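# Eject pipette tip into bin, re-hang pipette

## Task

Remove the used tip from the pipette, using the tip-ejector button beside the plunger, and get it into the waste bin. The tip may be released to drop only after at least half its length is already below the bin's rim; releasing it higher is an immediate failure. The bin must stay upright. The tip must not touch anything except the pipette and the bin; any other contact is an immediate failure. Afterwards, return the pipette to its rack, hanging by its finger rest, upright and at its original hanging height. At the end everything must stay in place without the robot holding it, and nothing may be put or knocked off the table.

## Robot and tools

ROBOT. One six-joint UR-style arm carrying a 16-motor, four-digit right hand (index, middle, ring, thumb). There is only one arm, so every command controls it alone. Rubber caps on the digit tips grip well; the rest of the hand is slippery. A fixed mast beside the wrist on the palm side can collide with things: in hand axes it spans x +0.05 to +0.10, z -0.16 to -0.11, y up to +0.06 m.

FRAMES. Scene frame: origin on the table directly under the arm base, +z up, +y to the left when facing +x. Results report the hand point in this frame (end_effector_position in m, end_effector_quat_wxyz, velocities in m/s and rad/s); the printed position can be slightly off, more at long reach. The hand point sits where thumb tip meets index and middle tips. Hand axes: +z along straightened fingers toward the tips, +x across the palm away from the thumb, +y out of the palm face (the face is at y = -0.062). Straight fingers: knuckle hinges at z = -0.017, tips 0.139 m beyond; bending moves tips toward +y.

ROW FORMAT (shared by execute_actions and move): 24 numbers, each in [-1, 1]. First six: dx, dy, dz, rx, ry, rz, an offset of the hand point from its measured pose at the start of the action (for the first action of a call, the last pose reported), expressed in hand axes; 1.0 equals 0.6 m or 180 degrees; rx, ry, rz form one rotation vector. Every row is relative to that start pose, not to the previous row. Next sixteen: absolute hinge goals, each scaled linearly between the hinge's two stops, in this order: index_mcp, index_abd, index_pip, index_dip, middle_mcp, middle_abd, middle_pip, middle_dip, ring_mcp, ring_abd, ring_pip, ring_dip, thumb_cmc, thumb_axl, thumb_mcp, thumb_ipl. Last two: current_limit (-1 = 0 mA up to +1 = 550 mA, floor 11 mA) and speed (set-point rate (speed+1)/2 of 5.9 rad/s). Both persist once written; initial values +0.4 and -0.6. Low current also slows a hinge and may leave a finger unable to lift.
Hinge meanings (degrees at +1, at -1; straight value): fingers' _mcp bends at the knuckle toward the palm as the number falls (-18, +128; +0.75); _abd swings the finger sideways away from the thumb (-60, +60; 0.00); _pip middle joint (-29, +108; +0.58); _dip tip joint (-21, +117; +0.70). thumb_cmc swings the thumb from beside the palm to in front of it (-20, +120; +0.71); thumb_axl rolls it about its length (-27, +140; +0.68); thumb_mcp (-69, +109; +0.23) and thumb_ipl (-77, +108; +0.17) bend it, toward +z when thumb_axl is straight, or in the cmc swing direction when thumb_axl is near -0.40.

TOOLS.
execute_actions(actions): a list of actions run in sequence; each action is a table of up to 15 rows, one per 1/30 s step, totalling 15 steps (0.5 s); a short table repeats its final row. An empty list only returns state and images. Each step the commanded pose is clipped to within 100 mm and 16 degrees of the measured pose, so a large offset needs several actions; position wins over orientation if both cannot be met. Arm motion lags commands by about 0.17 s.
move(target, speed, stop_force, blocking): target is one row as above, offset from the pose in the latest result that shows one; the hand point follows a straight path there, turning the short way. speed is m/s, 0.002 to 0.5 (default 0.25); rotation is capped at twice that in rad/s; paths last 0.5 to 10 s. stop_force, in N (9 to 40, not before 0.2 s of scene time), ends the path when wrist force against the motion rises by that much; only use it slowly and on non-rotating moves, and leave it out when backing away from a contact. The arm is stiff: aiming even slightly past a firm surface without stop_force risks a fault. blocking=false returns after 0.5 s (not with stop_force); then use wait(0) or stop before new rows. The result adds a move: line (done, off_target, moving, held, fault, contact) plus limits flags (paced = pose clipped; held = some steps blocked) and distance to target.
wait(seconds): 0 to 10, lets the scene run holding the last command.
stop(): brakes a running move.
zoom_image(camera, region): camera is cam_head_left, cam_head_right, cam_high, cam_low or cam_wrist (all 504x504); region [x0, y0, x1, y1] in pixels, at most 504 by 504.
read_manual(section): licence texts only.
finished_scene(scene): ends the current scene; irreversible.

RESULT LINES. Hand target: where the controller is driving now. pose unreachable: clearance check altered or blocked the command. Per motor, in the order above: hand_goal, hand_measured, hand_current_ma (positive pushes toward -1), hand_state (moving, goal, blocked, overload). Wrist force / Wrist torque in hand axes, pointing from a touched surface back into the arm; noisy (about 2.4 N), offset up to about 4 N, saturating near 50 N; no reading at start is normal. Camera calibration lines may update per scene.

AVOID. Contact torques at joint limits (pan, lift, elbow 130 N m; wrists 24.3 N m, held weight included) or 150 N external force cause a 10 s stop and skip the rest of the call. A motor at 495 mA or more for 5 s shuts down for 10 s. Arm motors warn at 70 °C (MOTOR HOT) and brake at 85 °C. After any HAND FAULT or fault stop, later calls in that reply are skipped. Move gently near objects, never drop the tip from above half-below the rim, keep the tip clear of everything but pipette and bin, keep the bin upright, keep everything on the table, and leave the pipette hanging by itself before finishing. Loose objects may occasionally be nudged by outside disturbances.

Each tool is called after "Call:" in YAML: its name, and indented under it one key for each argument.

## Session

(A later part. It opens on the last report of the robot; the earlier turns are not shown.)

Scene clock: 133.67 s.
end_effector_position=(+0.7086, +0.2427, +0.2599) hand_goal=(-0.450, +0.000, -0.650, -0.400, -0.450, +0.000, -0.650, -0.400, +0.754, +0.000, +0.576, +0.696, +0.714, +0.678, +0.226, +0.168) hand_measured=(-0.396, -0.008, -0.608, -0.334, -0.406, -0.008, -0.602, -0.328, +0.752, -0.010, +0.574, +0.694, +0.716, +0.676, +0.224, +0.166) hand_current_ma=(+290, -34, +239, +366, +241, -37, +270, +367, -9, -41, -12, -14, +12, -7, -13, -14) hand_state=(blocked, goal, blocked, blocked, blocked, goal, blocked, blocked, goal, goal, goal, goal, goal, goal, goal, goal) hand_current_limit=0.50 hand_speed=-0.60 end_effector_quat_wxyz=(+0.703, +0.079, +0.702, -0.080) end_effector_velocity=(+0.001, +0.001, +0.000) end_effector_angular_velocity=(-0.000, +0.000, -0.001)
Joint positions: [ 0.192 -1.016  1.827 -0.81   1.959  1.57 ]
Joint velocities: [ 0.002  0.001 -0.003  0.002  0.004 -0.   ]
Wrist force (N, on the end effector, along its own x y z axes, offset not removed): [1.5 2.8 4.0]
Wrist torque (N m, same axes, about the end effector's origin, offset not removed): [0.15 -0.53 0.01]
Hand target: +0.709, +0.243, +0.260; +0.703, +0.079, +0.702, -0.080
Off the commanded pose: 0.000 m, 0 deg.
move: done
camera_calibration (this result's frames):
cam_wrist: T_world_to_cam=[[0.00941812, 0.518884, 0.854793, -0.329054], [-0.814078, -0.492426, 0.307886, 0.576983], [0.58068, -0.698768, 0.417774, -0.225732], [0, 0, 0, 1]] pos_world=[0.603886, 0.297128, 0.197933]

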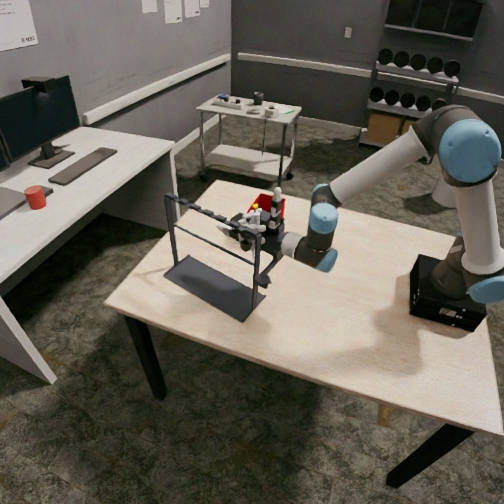

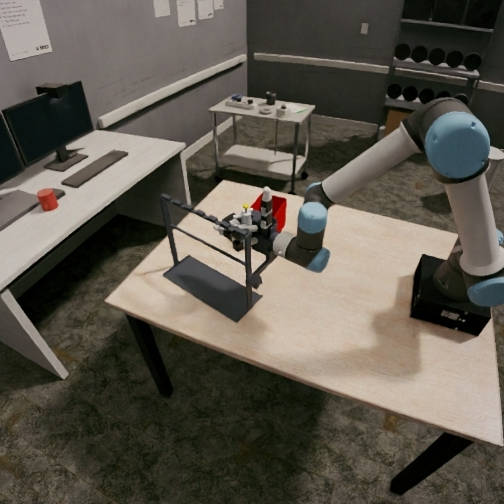

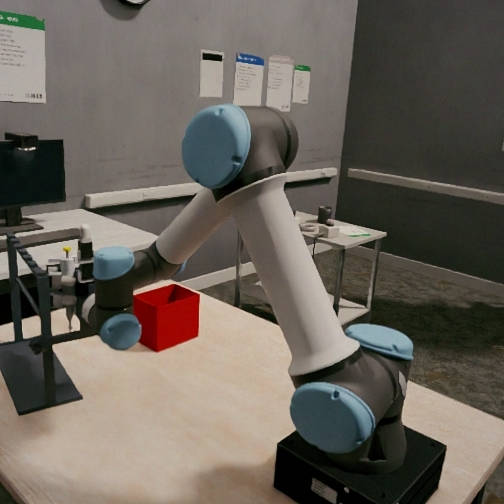

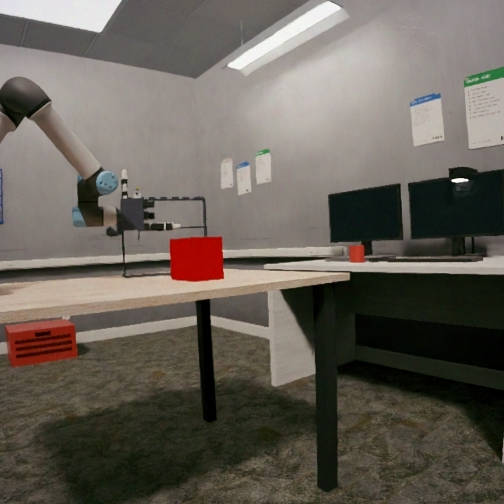

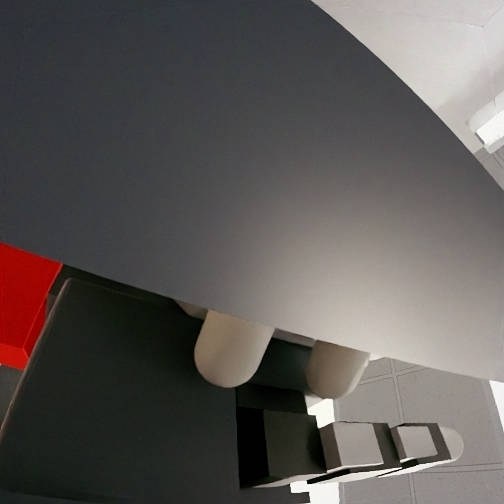

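Call:
move:
  target: [0,0,-0.02,0,0,0,-0.45,0,-0.65,-0.4,-0.45,0,-0.65,-0.4,0.754,0,0.576,0.696,0.714,0.678,0.226,0.168,0.5,-0.6]
  speed: 0.03

Call:
move:
  target: [0,0.035,0,0,0,0,-0.45,0,-0.65,-0.4,-0.45,0,-0.65,-0.4,0.754,0,0.576,0.696,0.714,0.678,0.226,0.168,0.5,-0.6]
  speed: 0.03

Call:
zoom_image:
  camera: "cam_head_left"
  region: [190, 170, 310, 290]

Call:
zoom_image:
  camera: "cam_high"
  region: [0, 210, 140, 350]

Scene clock: 137.13 s.
end_effector_position=(+0.6970, +0.2454, +0.2599) hand_goal=(-0.450, +0.000, -0.650, -0.400, -0.450, +0.000, -0.650, -0.400, +0.754, +0.000, +0.576, +0.696, +0.714, +0.678, +0.226, +0.168) hand_measured=(-0.396, -0.008, -0.608, -0.334, -0.406, -0.008, -0.602, -0.328, +0.752, -0.010, +0.574, +0.694, +0.716, +0.676, +0.224, +0.166) hand_current_ma=(+290, -34, +239, +366, +241, -37, +270, +367, -9, -41, -12, -14, +12, -7, -13, -14) hand_state=(blocked, goal, blocked, blocked, blocked, goal, blocked, blocked, goal, goal, goal, goal, goal, goal, goal, goal) hand_current_limit=0.50 hand_speed=-0.60 end_effector_quat_wxyz=(+0.703, +0.079, +0.702, -0.080) end_effector_velocity=(-0.002, +0.001, +0.000) end_effector_angular_velocity=(+0.001, -0.000, +0.001)
Joint positions: [ 0.202 -1.032  1.857 -0.824  1.969  1.57 ]
Joint velocities: [ 0.002 -0.002  0.004 -0.002  0.001  0.001]
Wrist force (N, on the end effector, along its own x y z axes, offset not removed): [-2.0 -1.7 0.0]
Wrist torque (N m, same axes, about the end effector's origin, offset not removed): [-0.17 0.10 -0.68]
Hand target: +0.697, +0.245, +0.260; +0.703, +0.079, +0.702, -0.080
Off the commanded pose: 0.000 m, 0 deg.
move: done
camera_calibration (this result's frames):
cam_wrist: T_world_to_cam=[[0.00941405, 0.518861, 0.854807, -0.33032], [-0.814078, -0.492435, 0.30787, 0.568893], [0.580679, -0.698778, 0.417758, -0.217134], [0, 0, 0, 1]] pos_world=[0.592318, 0.299804, 0.197924]

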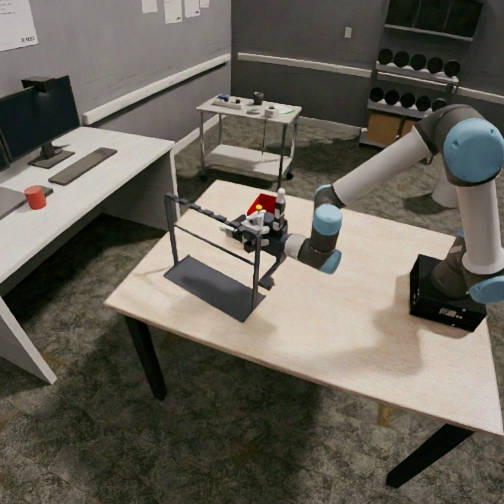

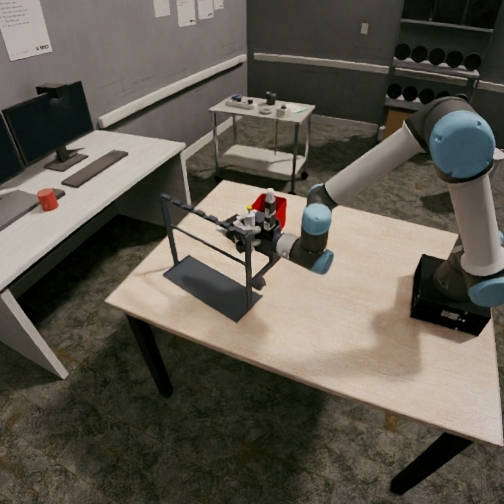

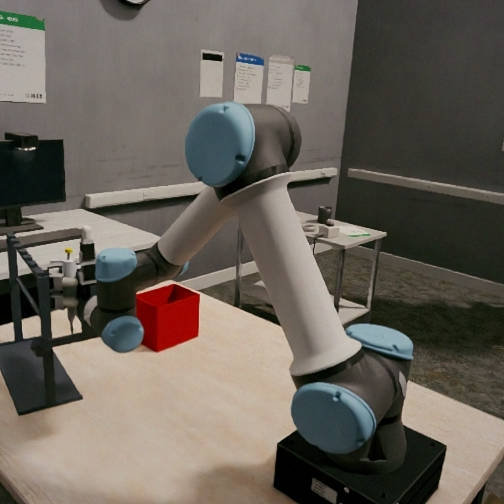

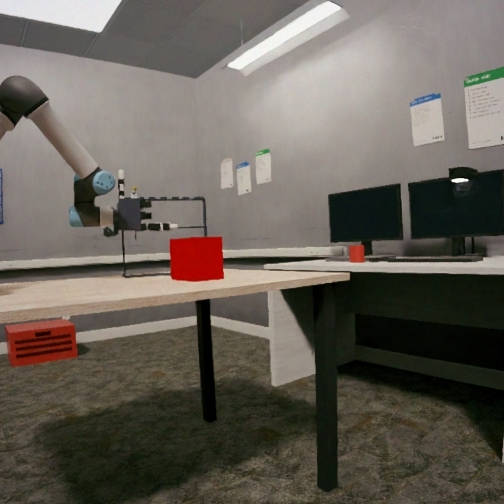

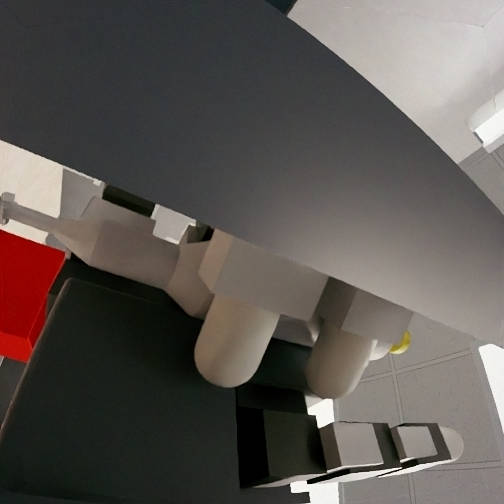

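Scene clock: 138.13 s.
end_effector_position=(+0.7017, +0.2657, +0.2598) hand_goal=(-0.450, +0.000, -0.650, -0.400, -0.450, +0.000, -0.650, -0.400, +0.754, +0.000, +0.576, +0.696, +0.714, +0.678, +0.226, +0.168) hand_measured=(-0.396, -0.008, -0.608, -0.334, -0.406, -0.008, -0.602, -0.328, +0.752, -0.010, +0.574, +0.694, +0.716, +0.676, +0.224, +0.166) hand_current_ma=(+290, -34, +239, +366, +241, -37, +270, +367, -9, -41, -12, -14, +12, -7, -13, -14) hand_state=(blocked, goal, blocked, blocked, blocked, goal, blocked, blocked, goal, goal, goal, goal, goal, goal, goal, goal) hand_current_limit=0.50 hand_speed=-0.60 end_effector_quat_wxyz=(+0.703, +0.079, +0.702, -0.080) end_effector_velocity=(+0.001, +0.002, -0.000) end_effector_angular_velocity=(+0.000, -0.000, -0.000)
Joint positions: [ 0.241 -1.009  1.815 -0.805  2.007  1.57 ]
Joint velocities: [ 0.003  0.002 -0.004  0.001  0.004  0.   ]
Wrist force (N, on the end effector, along its own x y z axes, offset not removed): [2.4 2.5 0.2]
Wrist torque (N m, same axes, about the end effector's origin, offset not removed): [0.26 -0.70 -0.17]
Hand target: +0.702, +0.266, +0.260; +0.703, +0.079, +0.702, -0.080
Off the commanded pose: 0.000 m, 0 deg.
move: done
camera_calibration (this result's frames):
cam_wrist: T_world_to_cam=[[0.00939327, 0.518884, 0.854793, -0.340852], [-0.814074, -0.492441, 0.307872, 0.582724], [0.580685, -0.698757, 0.417785, -0.205625], [0, 0, 0, 1]] pos_world=[0.596986, 0.320138, 0.197861]

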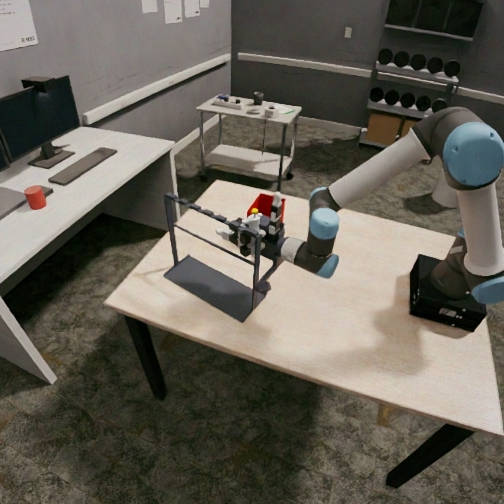

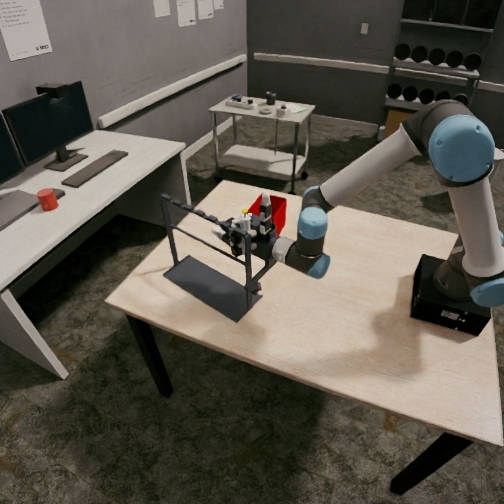

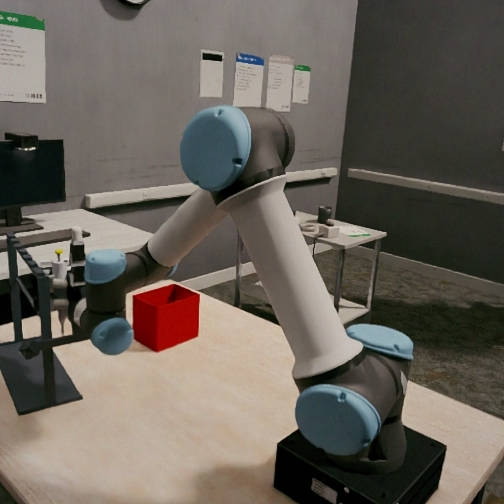

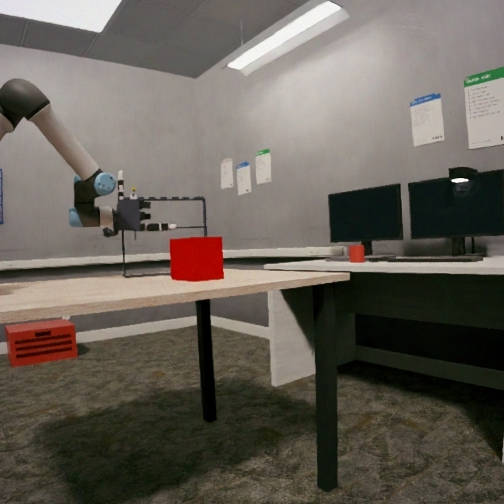

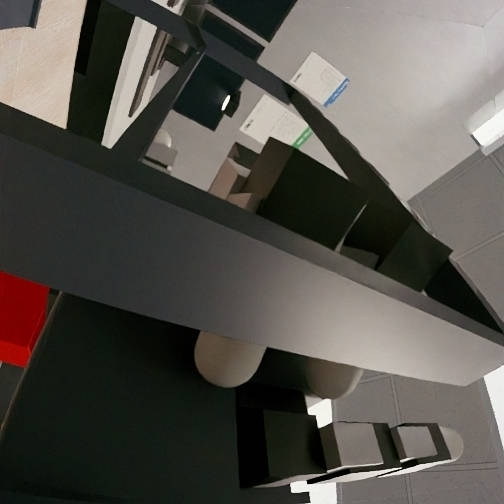

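Region (190, 170, 310, 290) of cam_head_left's 504x504 image, scaled by 4.200, with more detail than that image has.

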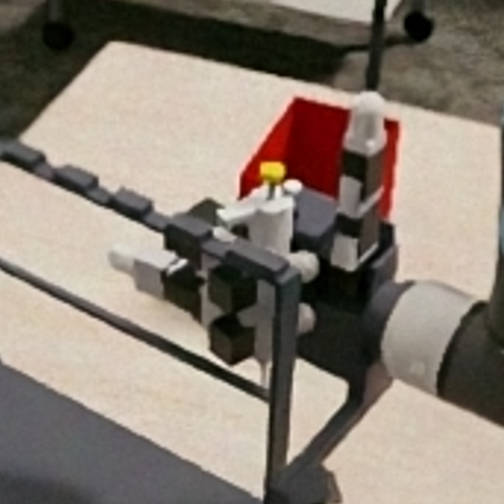

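Region (0, 210, 140, 350) of cam_high's 504x504 image, scaled by 3.600, with more detail than that image has.

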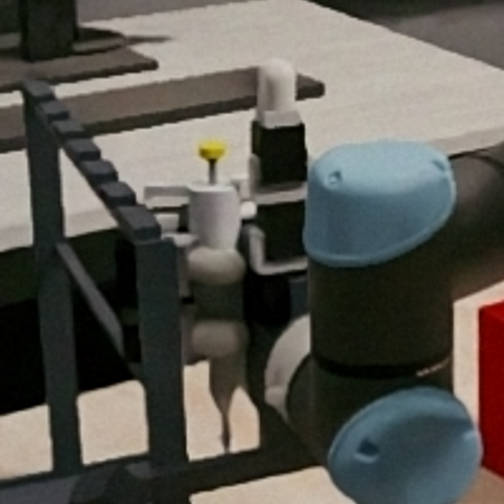

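Call:
move:
  target: [0,0,0.009,0,0,0,-0.45,0,-0.65,-0.4,-0.45,0,-0.65,-0.4,0.754,0,0.576,0.696,0.714,0.678,0.226,0.168,0.5,-0.6]
  speed: 0.03

Call:
move:
  target: [0,0.045,0,0,0,0,-0.45,0,-0.65,-0.4,-0.45,0,-0.65,-0.4,0.754,0,0.576,0.696,0.714,0.678,0.226,0.168,0.5,-0.6]
  speed: 0.03

Call:
zoom_image:
  camera: "cam_head_left"
  region: [190, 170, 310, 290]

Call:
zoom_image:
  camera: "cam_high"
  region: [0, 210, 140, 350]

Scene clock: 140.90 s.
end_effector_position=(+0.7068, +0.2645, +0.2598) hand_goal=(-0.450, +0.000, -0.650, -0.400, -0.450, +0.000, -0.650, -0.400, +0.754, +0.000, +0.576, +0.696, +0.714, +0.678, +0.226, +0.168) hand_measured=(-0.396, -0.008, -0.608, -0.334, -0.406, -0.008, -0.602, -0.328, +0.752, -0.010, +0.574, +0.694, +0.716, +0.676, +0.224, +0.166) hand_current_ma=(+290, -34, +239, +366, +241, -37, +270, +367, -9, -41, -12, -14, +12, -7, -13, -14) hand_state=(blocked, goal, blocked, blocked, blocked, goal, blocked, blocked, goal, goal, goal, goal, goal, goal, goal, goal) hand_current_limit=0.50 hand_speed=-0.60 end_effector_quat_wxyz=(+0.703, +0.079, +0.702, -0.080) end_effector_velocity=(+0.001, -0.000, -0.000) end_effector_angular_velocity=(+0.001, +0.001, +0.000)
Joint positions: [ 0.236 -1.002  1.802 -0.799  2.003  1.57 ]
Joint velocities: [-0.001  0.002 -0.003  0.002 -0.002  0.001]
Wrist force (N, on the end effector, along its own x y z axes, offset not removed): [4.3 -1.3 1.2]
Wrist torque (N m, same axes, about the end effector's origin, offset not removed): [-0.33 -0.87 0.22]
Hand target: +0.707, +0.264, +0.260; +0.703, +0.079, +0.702, -0.080
Off the commanded pose: 0.000 m, 0 deg.
move: done
camera_calibration (this result's frames):
cam_wrist: T_world_to_cam=[[0.00939043, 0.518881, 0.854795, -0.340286], [-0.814075, -0.492442, 0.307867, 0.586332], [0.580683, -0.698759, 0.417784, -0.209446], [0, 0, 0, 1]] pos_world=[0.602136, 0.318951, 0.197866]

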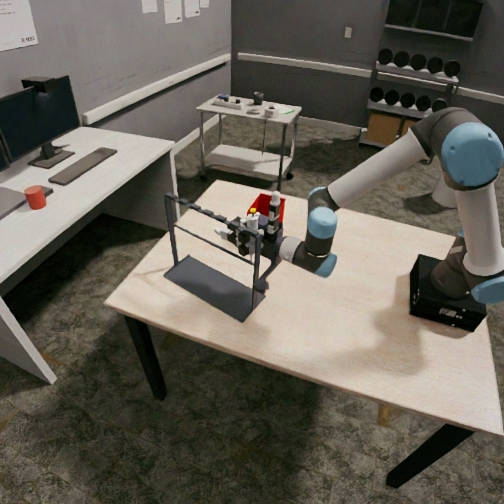

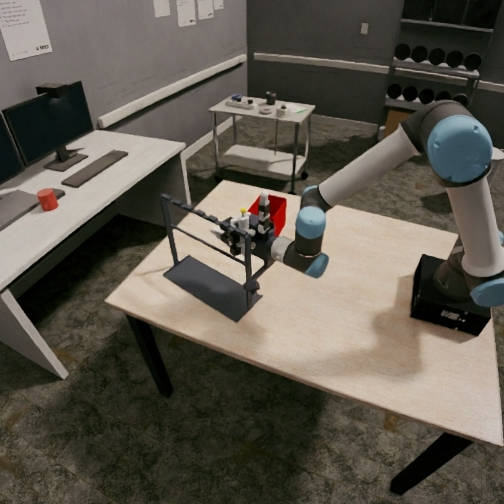

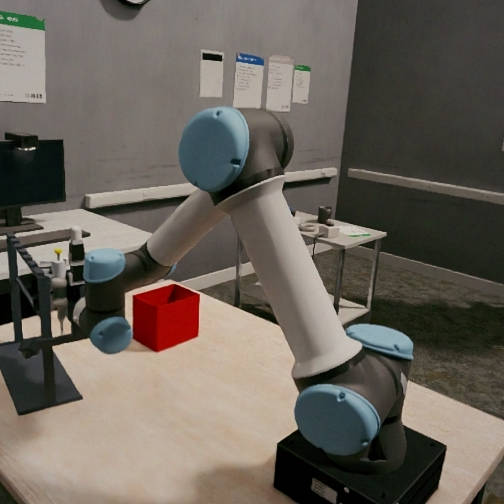

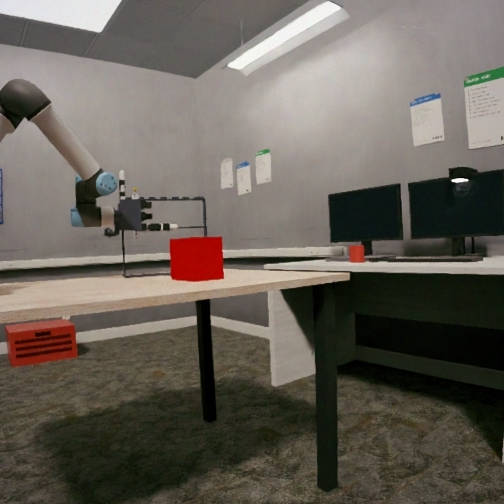

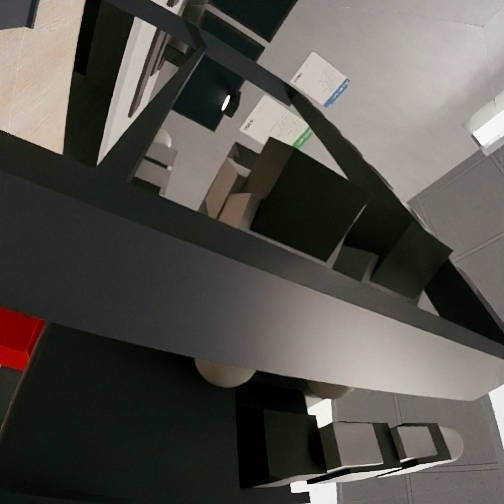

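Scene clock: 142.10 s.
end_effector_position=(+0.7129, +0.2907, +0.2597) hand_goal=(-0.450, +0.000, -0.650, -0.400, -0.450, +0.000, -0.650, -0.400, +0.754, +0.000, +0.576, +0.696, +0.714, +0.678, +0.226, +0.168) hand_measured=(-0.396, -0.008, -0.608, -0.334, -0.406, -0.008, -0.602, -0.328, +0.752, -0.010, +0.574, +0.694, +0.716, +0.676, +0.224, +0.166) hand_current_ma=(+290, -34, +239, +366, +241, -37, +270, +367, -9, -41, -12, -14, +12, -7, -13, -14) hand_state=(blocked, goal, blocked, blocked, blocked, goal, blocked, blocked, goal, goal, goal, goal, goal, goal, goal, goal) hand_current_limit=0.50 hand_speed=-0.60 end_effector_quat_wxyz=(+0.703, +0.079, +0.702, -0.080) end_effector_velocity=(+0.001, +0.000, +0.000) end_effector_angular_velocity=(+0.001, -0.001, -0.002)
Joint positions: [ 0.283 -0.972  1.745 -0.773  2.05   1.57 ]
Joint velocities: [ 0.001  0.003 -0.005  0.001  0.004  0.001]
Wrist force (N, on the end effector, along its own x y z axes, offset not removed): [1.8 0.1 -1.7]
Wrist torque (N m, same axes, about the end effector's origin, offset not removed): [0.11 -0.32 -0.08]
Hand target: +0.713, +0.291, +0.260; +0.703, +0.079, +0.702, -0.080
Off the commanded pose: 0.000 m, 0 deg.
move: done
camera_calibration (this result's frames):
cam_wrist: T_world_to_cam=[[0.00936567, 0.518908, 0.854779, -0.35385], [-0.814073, -0.492446, 0.307867, 0.604143], [0.580687, -0.698736, 0.417817, -0.194626], [0, 0, 0, 1]] pos_world=[0.608147, 0.345131, 0.197786]

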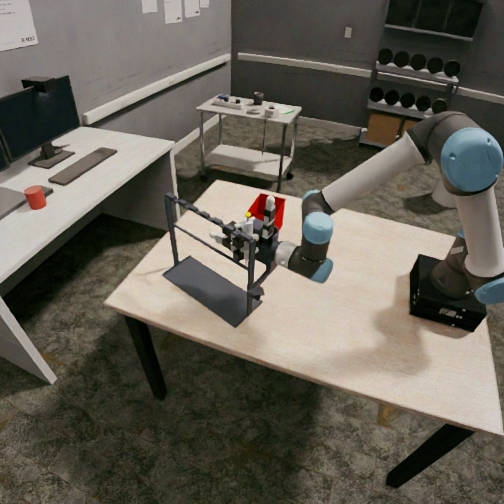

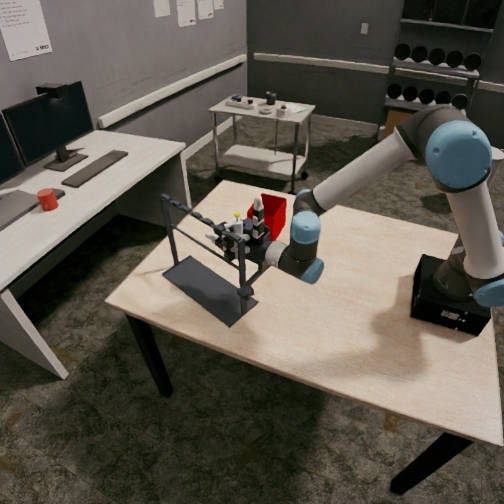

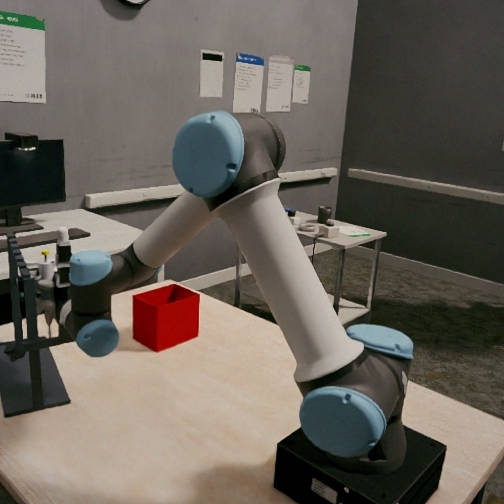

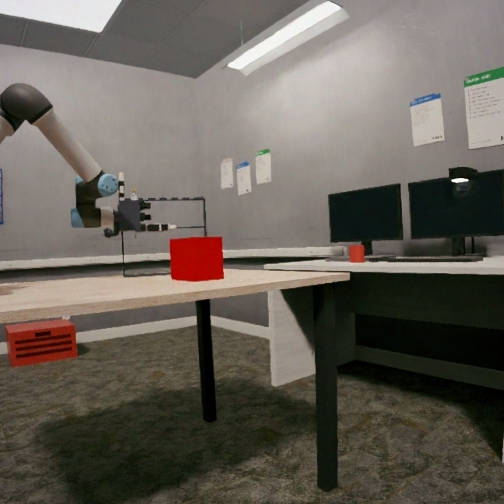

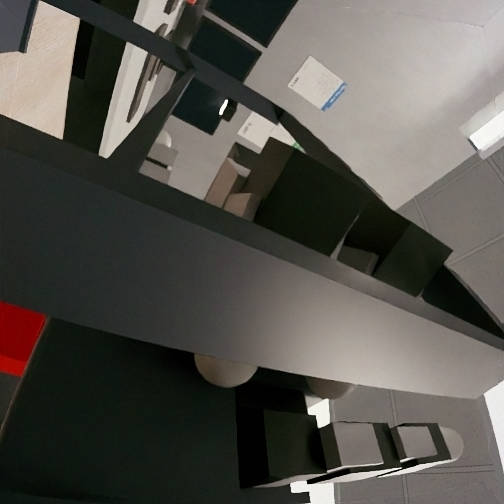

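Region (190, 170, 310, 290) of cam_head_left's 504x504 image, scaled by 4.200, with more detail than that image has.

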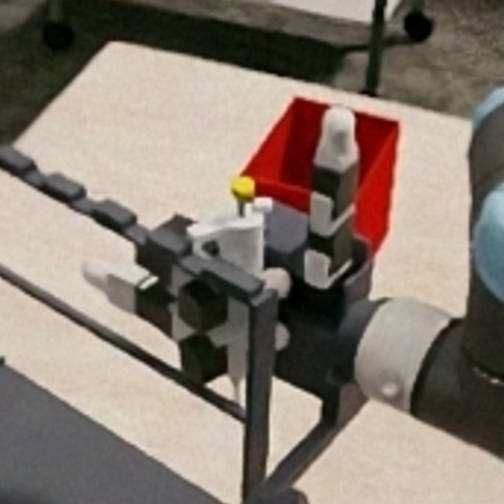

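Region (0, 210, 140, 350) of cam_high's 504x504 image, scaled by 3.600, with more detail than that image has.

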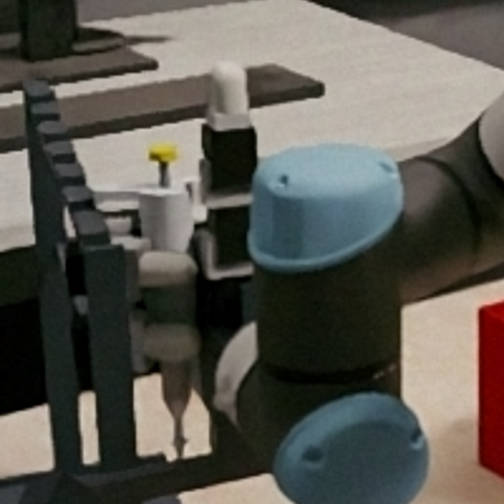

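Call:
move:
  target: [0,-0.083,0,0,0,0,-0.45,0,-0.65,-0.4,-0.45,0,-0.65,-0.4,0.754,0,0.576,0.696,0.714,0.678,0.226,0.168,0.5,-0.6]
  speed: 0.05

Call:
move:
  target: [0,0.035,0.017,-0.085,0,0,-0.45,0,-0.65,-0.4,-0.45,0,-0.65,-0.4,0.754,0,0.576,0.696,0.714,0.678,0.226,0.168,0.5,-0.6]
  speed: 0.04

Call:
move:
  target: [0,0.07,0,0,0,0,-0.45,0,-0.65,-0.4,-0.45,0,-0.65,-0.4,0.754,0,0.576,0.696,0.714,0.678,0.226,0.168,0.5,-0.6]
  speed: 0.03

Call:
zoom_image:
  camera: "cam_head_left"
  region: [190, 170, 310, 290]

Call:
zoom_image:
  camera: "cam_high"
  region: [0, 210, 140, 350]

Scene clock: 149.27 s.
end_effector_position=(+0.7017, +0.2422, +0.2599) hand_goal=(-0.450, +0.000, -0.650, -0.400, -0.450, +0.000, -0.650, -0.400, +0.754, +0.000, +0.576, +0.696, +0.714, +0.678, +0.226, +0.168) hand_measured=(-0.396, -0.008, -0.608, -0.334, -0.406, -0.008, -0.602, -0.328, +0.752, -0.010, +0.574, +0.694, +0.716, +0.676, +0.224, +0.166) hand_current_ma=(+290, -34, +239, +366, +241, -37, +270, +367, -9, -41, -12, -14, +12, -7, -13, -14) hand_state=(blocked, goal, blocked, blocked, blocked, goal, blocked, blocked, goal, goal, goal, goal, goal, goal, goal, goal) hand_current_limit=0.50 hand_speed=-0.60 end_effector_quat_wxyz=(+0.703, +0.079, +0.702, -0.080) end_effector_velocity=(-0.001, -0.001, +0.001) end_effector_angular_velocity=(+0.001, -0.001, +0.001)
Joint positions: [ 0.194 -1.027  1.847 -0.819  1.961  1.57 ]
Joint velocities: [-0.002 -0.003  0.003 -0.001 -0.003  0.001]
Wrist force (N, on the end effector, along its own x y z axes, offset not removed): [7.0 -0.2 -1.0]
Wrist torque (N m, same axes, about the end effector's origin, offset not removed): [0.03 -1.05 0.44]
Hand target: +0.702, +0.242, +0.260; +0.703, +0.079, +0.702, -0.080
Off the commanded pose: 0.000 m, 0 deg.
move: done
camera_calibration (this result's frames):
cam_wrist: T_world_to_cam=[[0.00939217, 0.518854, 0.854811, -0.328739], [-0.814074, -0.492452, 0.307853, 0.571182], [0.580685, -0.698771, 0.41776, -0.222049], [0, 0, 0, 1]] pos_world=[0.597013, 0.296687, 0.197933]

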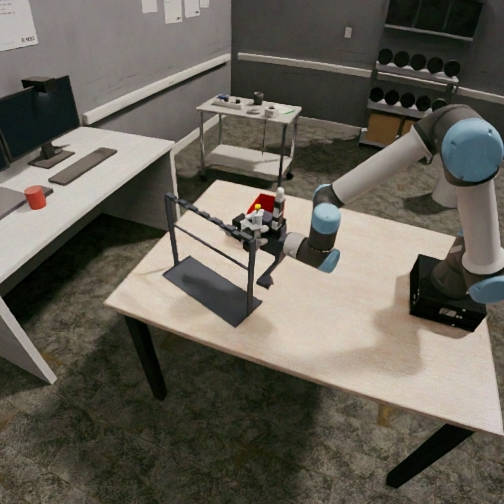

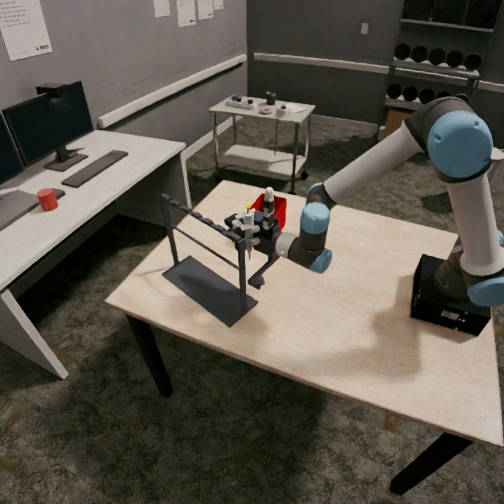

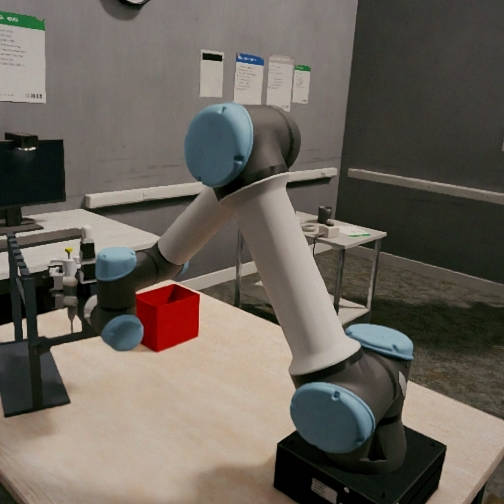

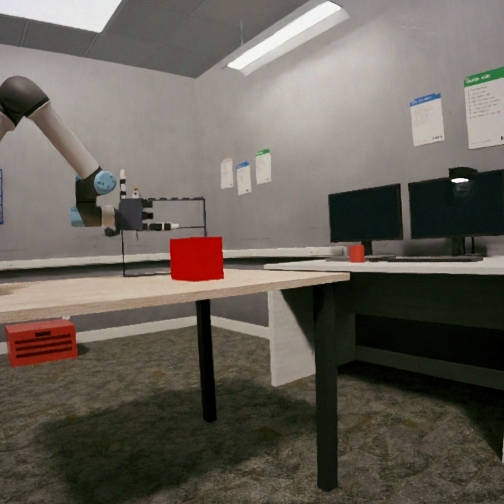

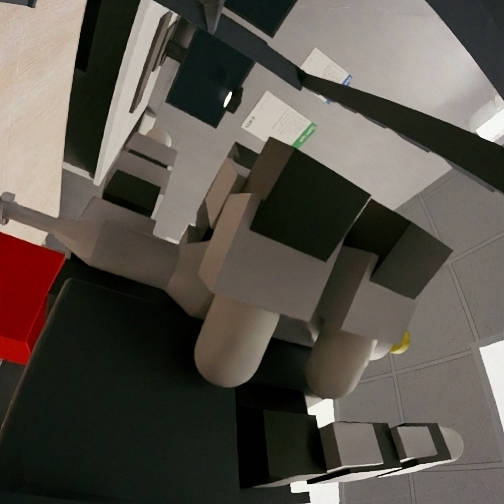

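Scene clock: 152.83 s.
end_effector_position=(+0.7163, +0.2603, +0.2598) hand_goal=(-0.450, +0.000, -0.650, -0.400, -0.450, +0.000, -0.650, -0.400, +0.754, +0.000, +0.576, +0.696, +0.714, +0.678, +0.226, +0.168) hand_measured=(-0.396, -0.008, -0.608, -0.334, -0.406, -0.008, -0.602, -0.328, +0.752, -0.010, +0.574, +0.694, +0.716, +0.676, +0.224, +0.166) hand_current_ma=(+290, -34, +239, +366, +241, -37, +270, +367, -9, -41, -12, -14, +12, -7, -13, -14) hand_state=(blocked, goal, blocked, blocked, blocked, goal, blocked, blocked, goal, goal, goal, goal, goal, goal, goal, goal) hand_current_limit=0.50 hand_speed=-0.60 end_effector_quat_wxyz=(+0.707, -0.015, +0.707, +0.014) end_effector_velocity=(+0.001, +0.000, +0.001) end_effector_angular_velocity=(+0.001, -0.001, +0.010)
Joint positions: [ 0.097 -1.005  1.807 -0.8    1.597  1.57 ]
Joint velocities: [-0.004  0.001 -0.003  0.001 -0.014  0.   ]
Wrist force (N, on the end effector, along its own x y z axes, offset not removed): [6.7 -0.3 1.5]
Wrist torque (N m, same axes, about the end effector's origin, offset not removed): [0.08 -1.27 0.35]
Hand target: +0.716, +0.260, +0.260; +0.707, -0.015, +0.707, +0.014
Off the commanded pose: 0.000 m, 0 deg.
move: done
camera_calibration (this result's frames):
cam_wrist: T_world_to_cam=[[-0.126731, 0.503078, 0.854899, -0.23663], [-0.655651, -0.689217, 0.308386, 0.529579], [0.744353, -0.521434, 0.417189, -0.38114], [0, 0, 0, 1]] pos_world=[0.600933, 0.285299, 0.197987]

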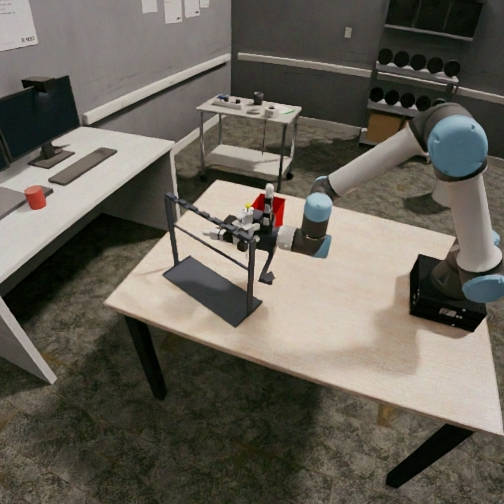

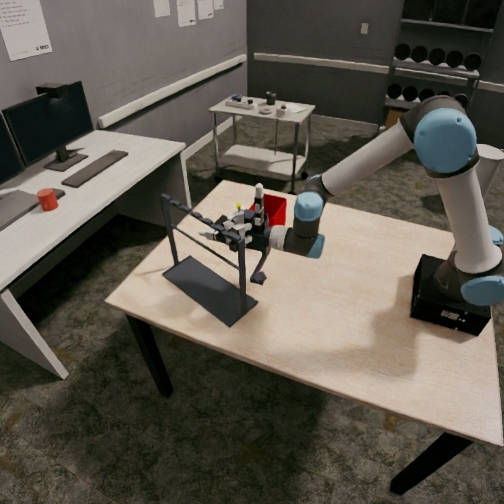

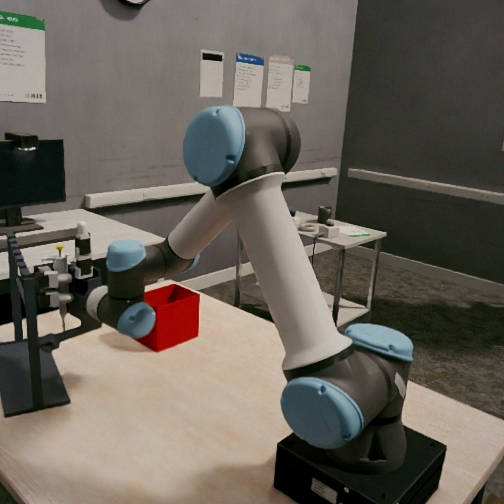

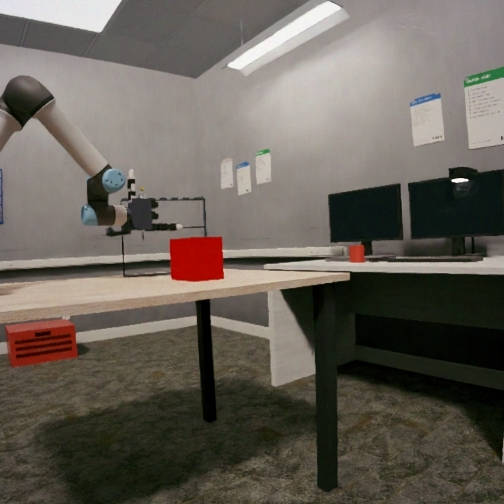

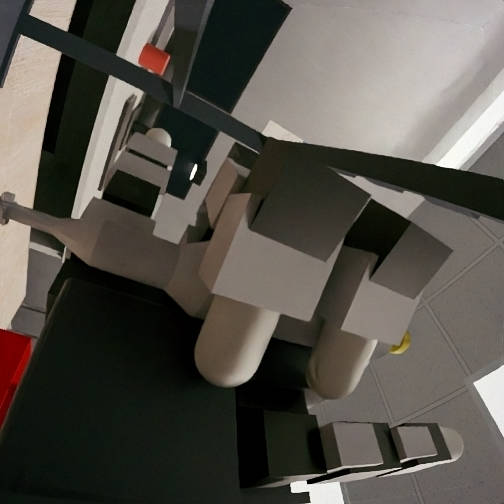

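Scene clock: 154.53 s.
end_effector_position=(+0.7147, +0.3022, +0.2597) hand_goal=(-0.450, +0.000, -0.650, -0.400, -0.450, +0.000, -0.650, -0.400, +0.754, +0.000, +0.576, +0.696, +0.714, +0.678, +0.226, +0.168) hand_measured=(-0.396, -0.008, -0.608, -0.334, -0.406, -0.008, -0.602, -0.328, +0.768, -0.010, +0.582, +0.698, +0.716, +0.676, +0.224, +0.166) hand_current_ma=(+290, -34, +239, +366, +241, -37, +270, +367, +77, -41, +35, +13, +12, -7, -13, -14) hand_state=(blocked, goal, blocked, blocked, blocked, goal, blocked, blocked, goal, goal, goal, goal, goal, goal, goal, goal) hand_current_limit=0.50 hand_speed=-0.60 end_effector_quat_wxyz=(+0.707, -0.015, +0.707, +0.014) end_effector_velocity=(+0.000, +0.001, +0.000) end_effector_angular_velocity=(-0.001, -0.001, -0.000)
Joint positions: [ 0.179 -0.982  1.764 -0.781  1.68   1.57 ]
Joint velocities: [ 0.003  0.001 -0.003  0.001  0.003 -0.001]
Wrist force (N, on the end effector, along its own x y z axes, offset not removed): [5.3 2.9 -5.4]
Wrist torque (N m, same axes, about the end effector's origin, offset not removed): [0.93 -0.85 0.39]
Hand target: +0.715, +0.302, +0.260; +0.707, -0.015, +0.707, +0.014
Off the commanded pose: 0.000 m, 0 deg.
move: done
camera_calibration (this result's frames):
cam_wrist: T_world_to_cam=[[-0.126747, 0.503131, 0.854865, -0.257781], [-0.655646, -0.689205, 0.308422, 0.557351], [0.744354, -0.521398, 0.417231, -0.35804], [0, 0, 0, 1]] pos_world=[0.599261, 0.327145, 0.197854]

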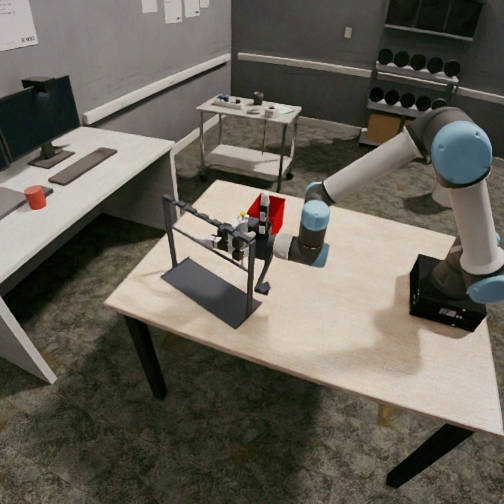

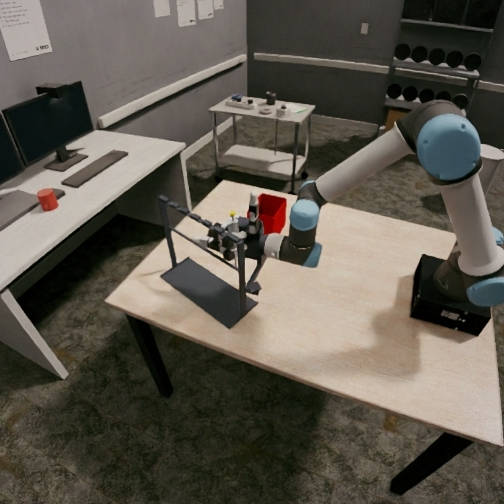

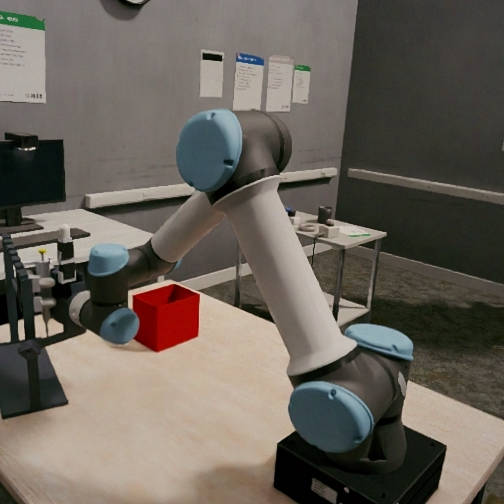

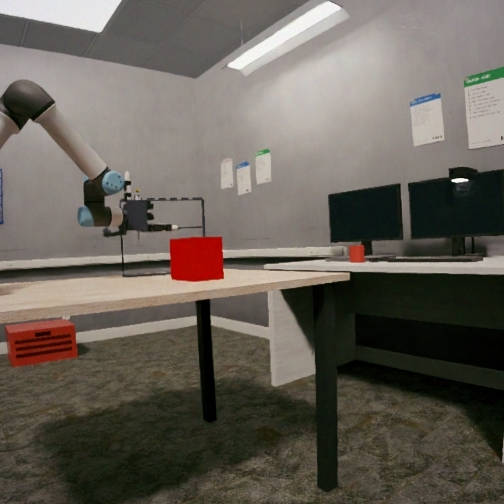

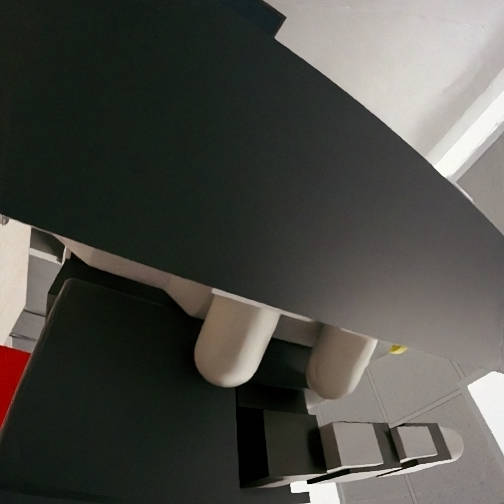

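Region (190, 170, 310, 290) of cam_head_left's 504x504 image, scaled by 4.200, with more detail than that image has.

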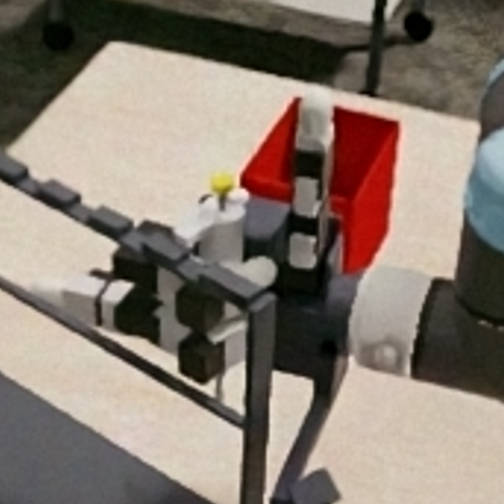

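Region (0, 210, 140, 350) of cam_high's 504x504 image, scaled by 3.600, with more detail than that image has.

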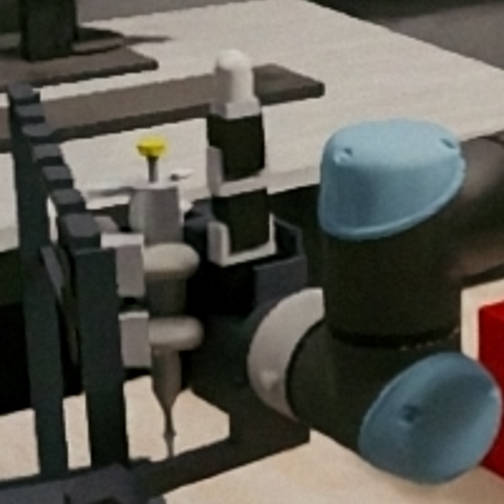

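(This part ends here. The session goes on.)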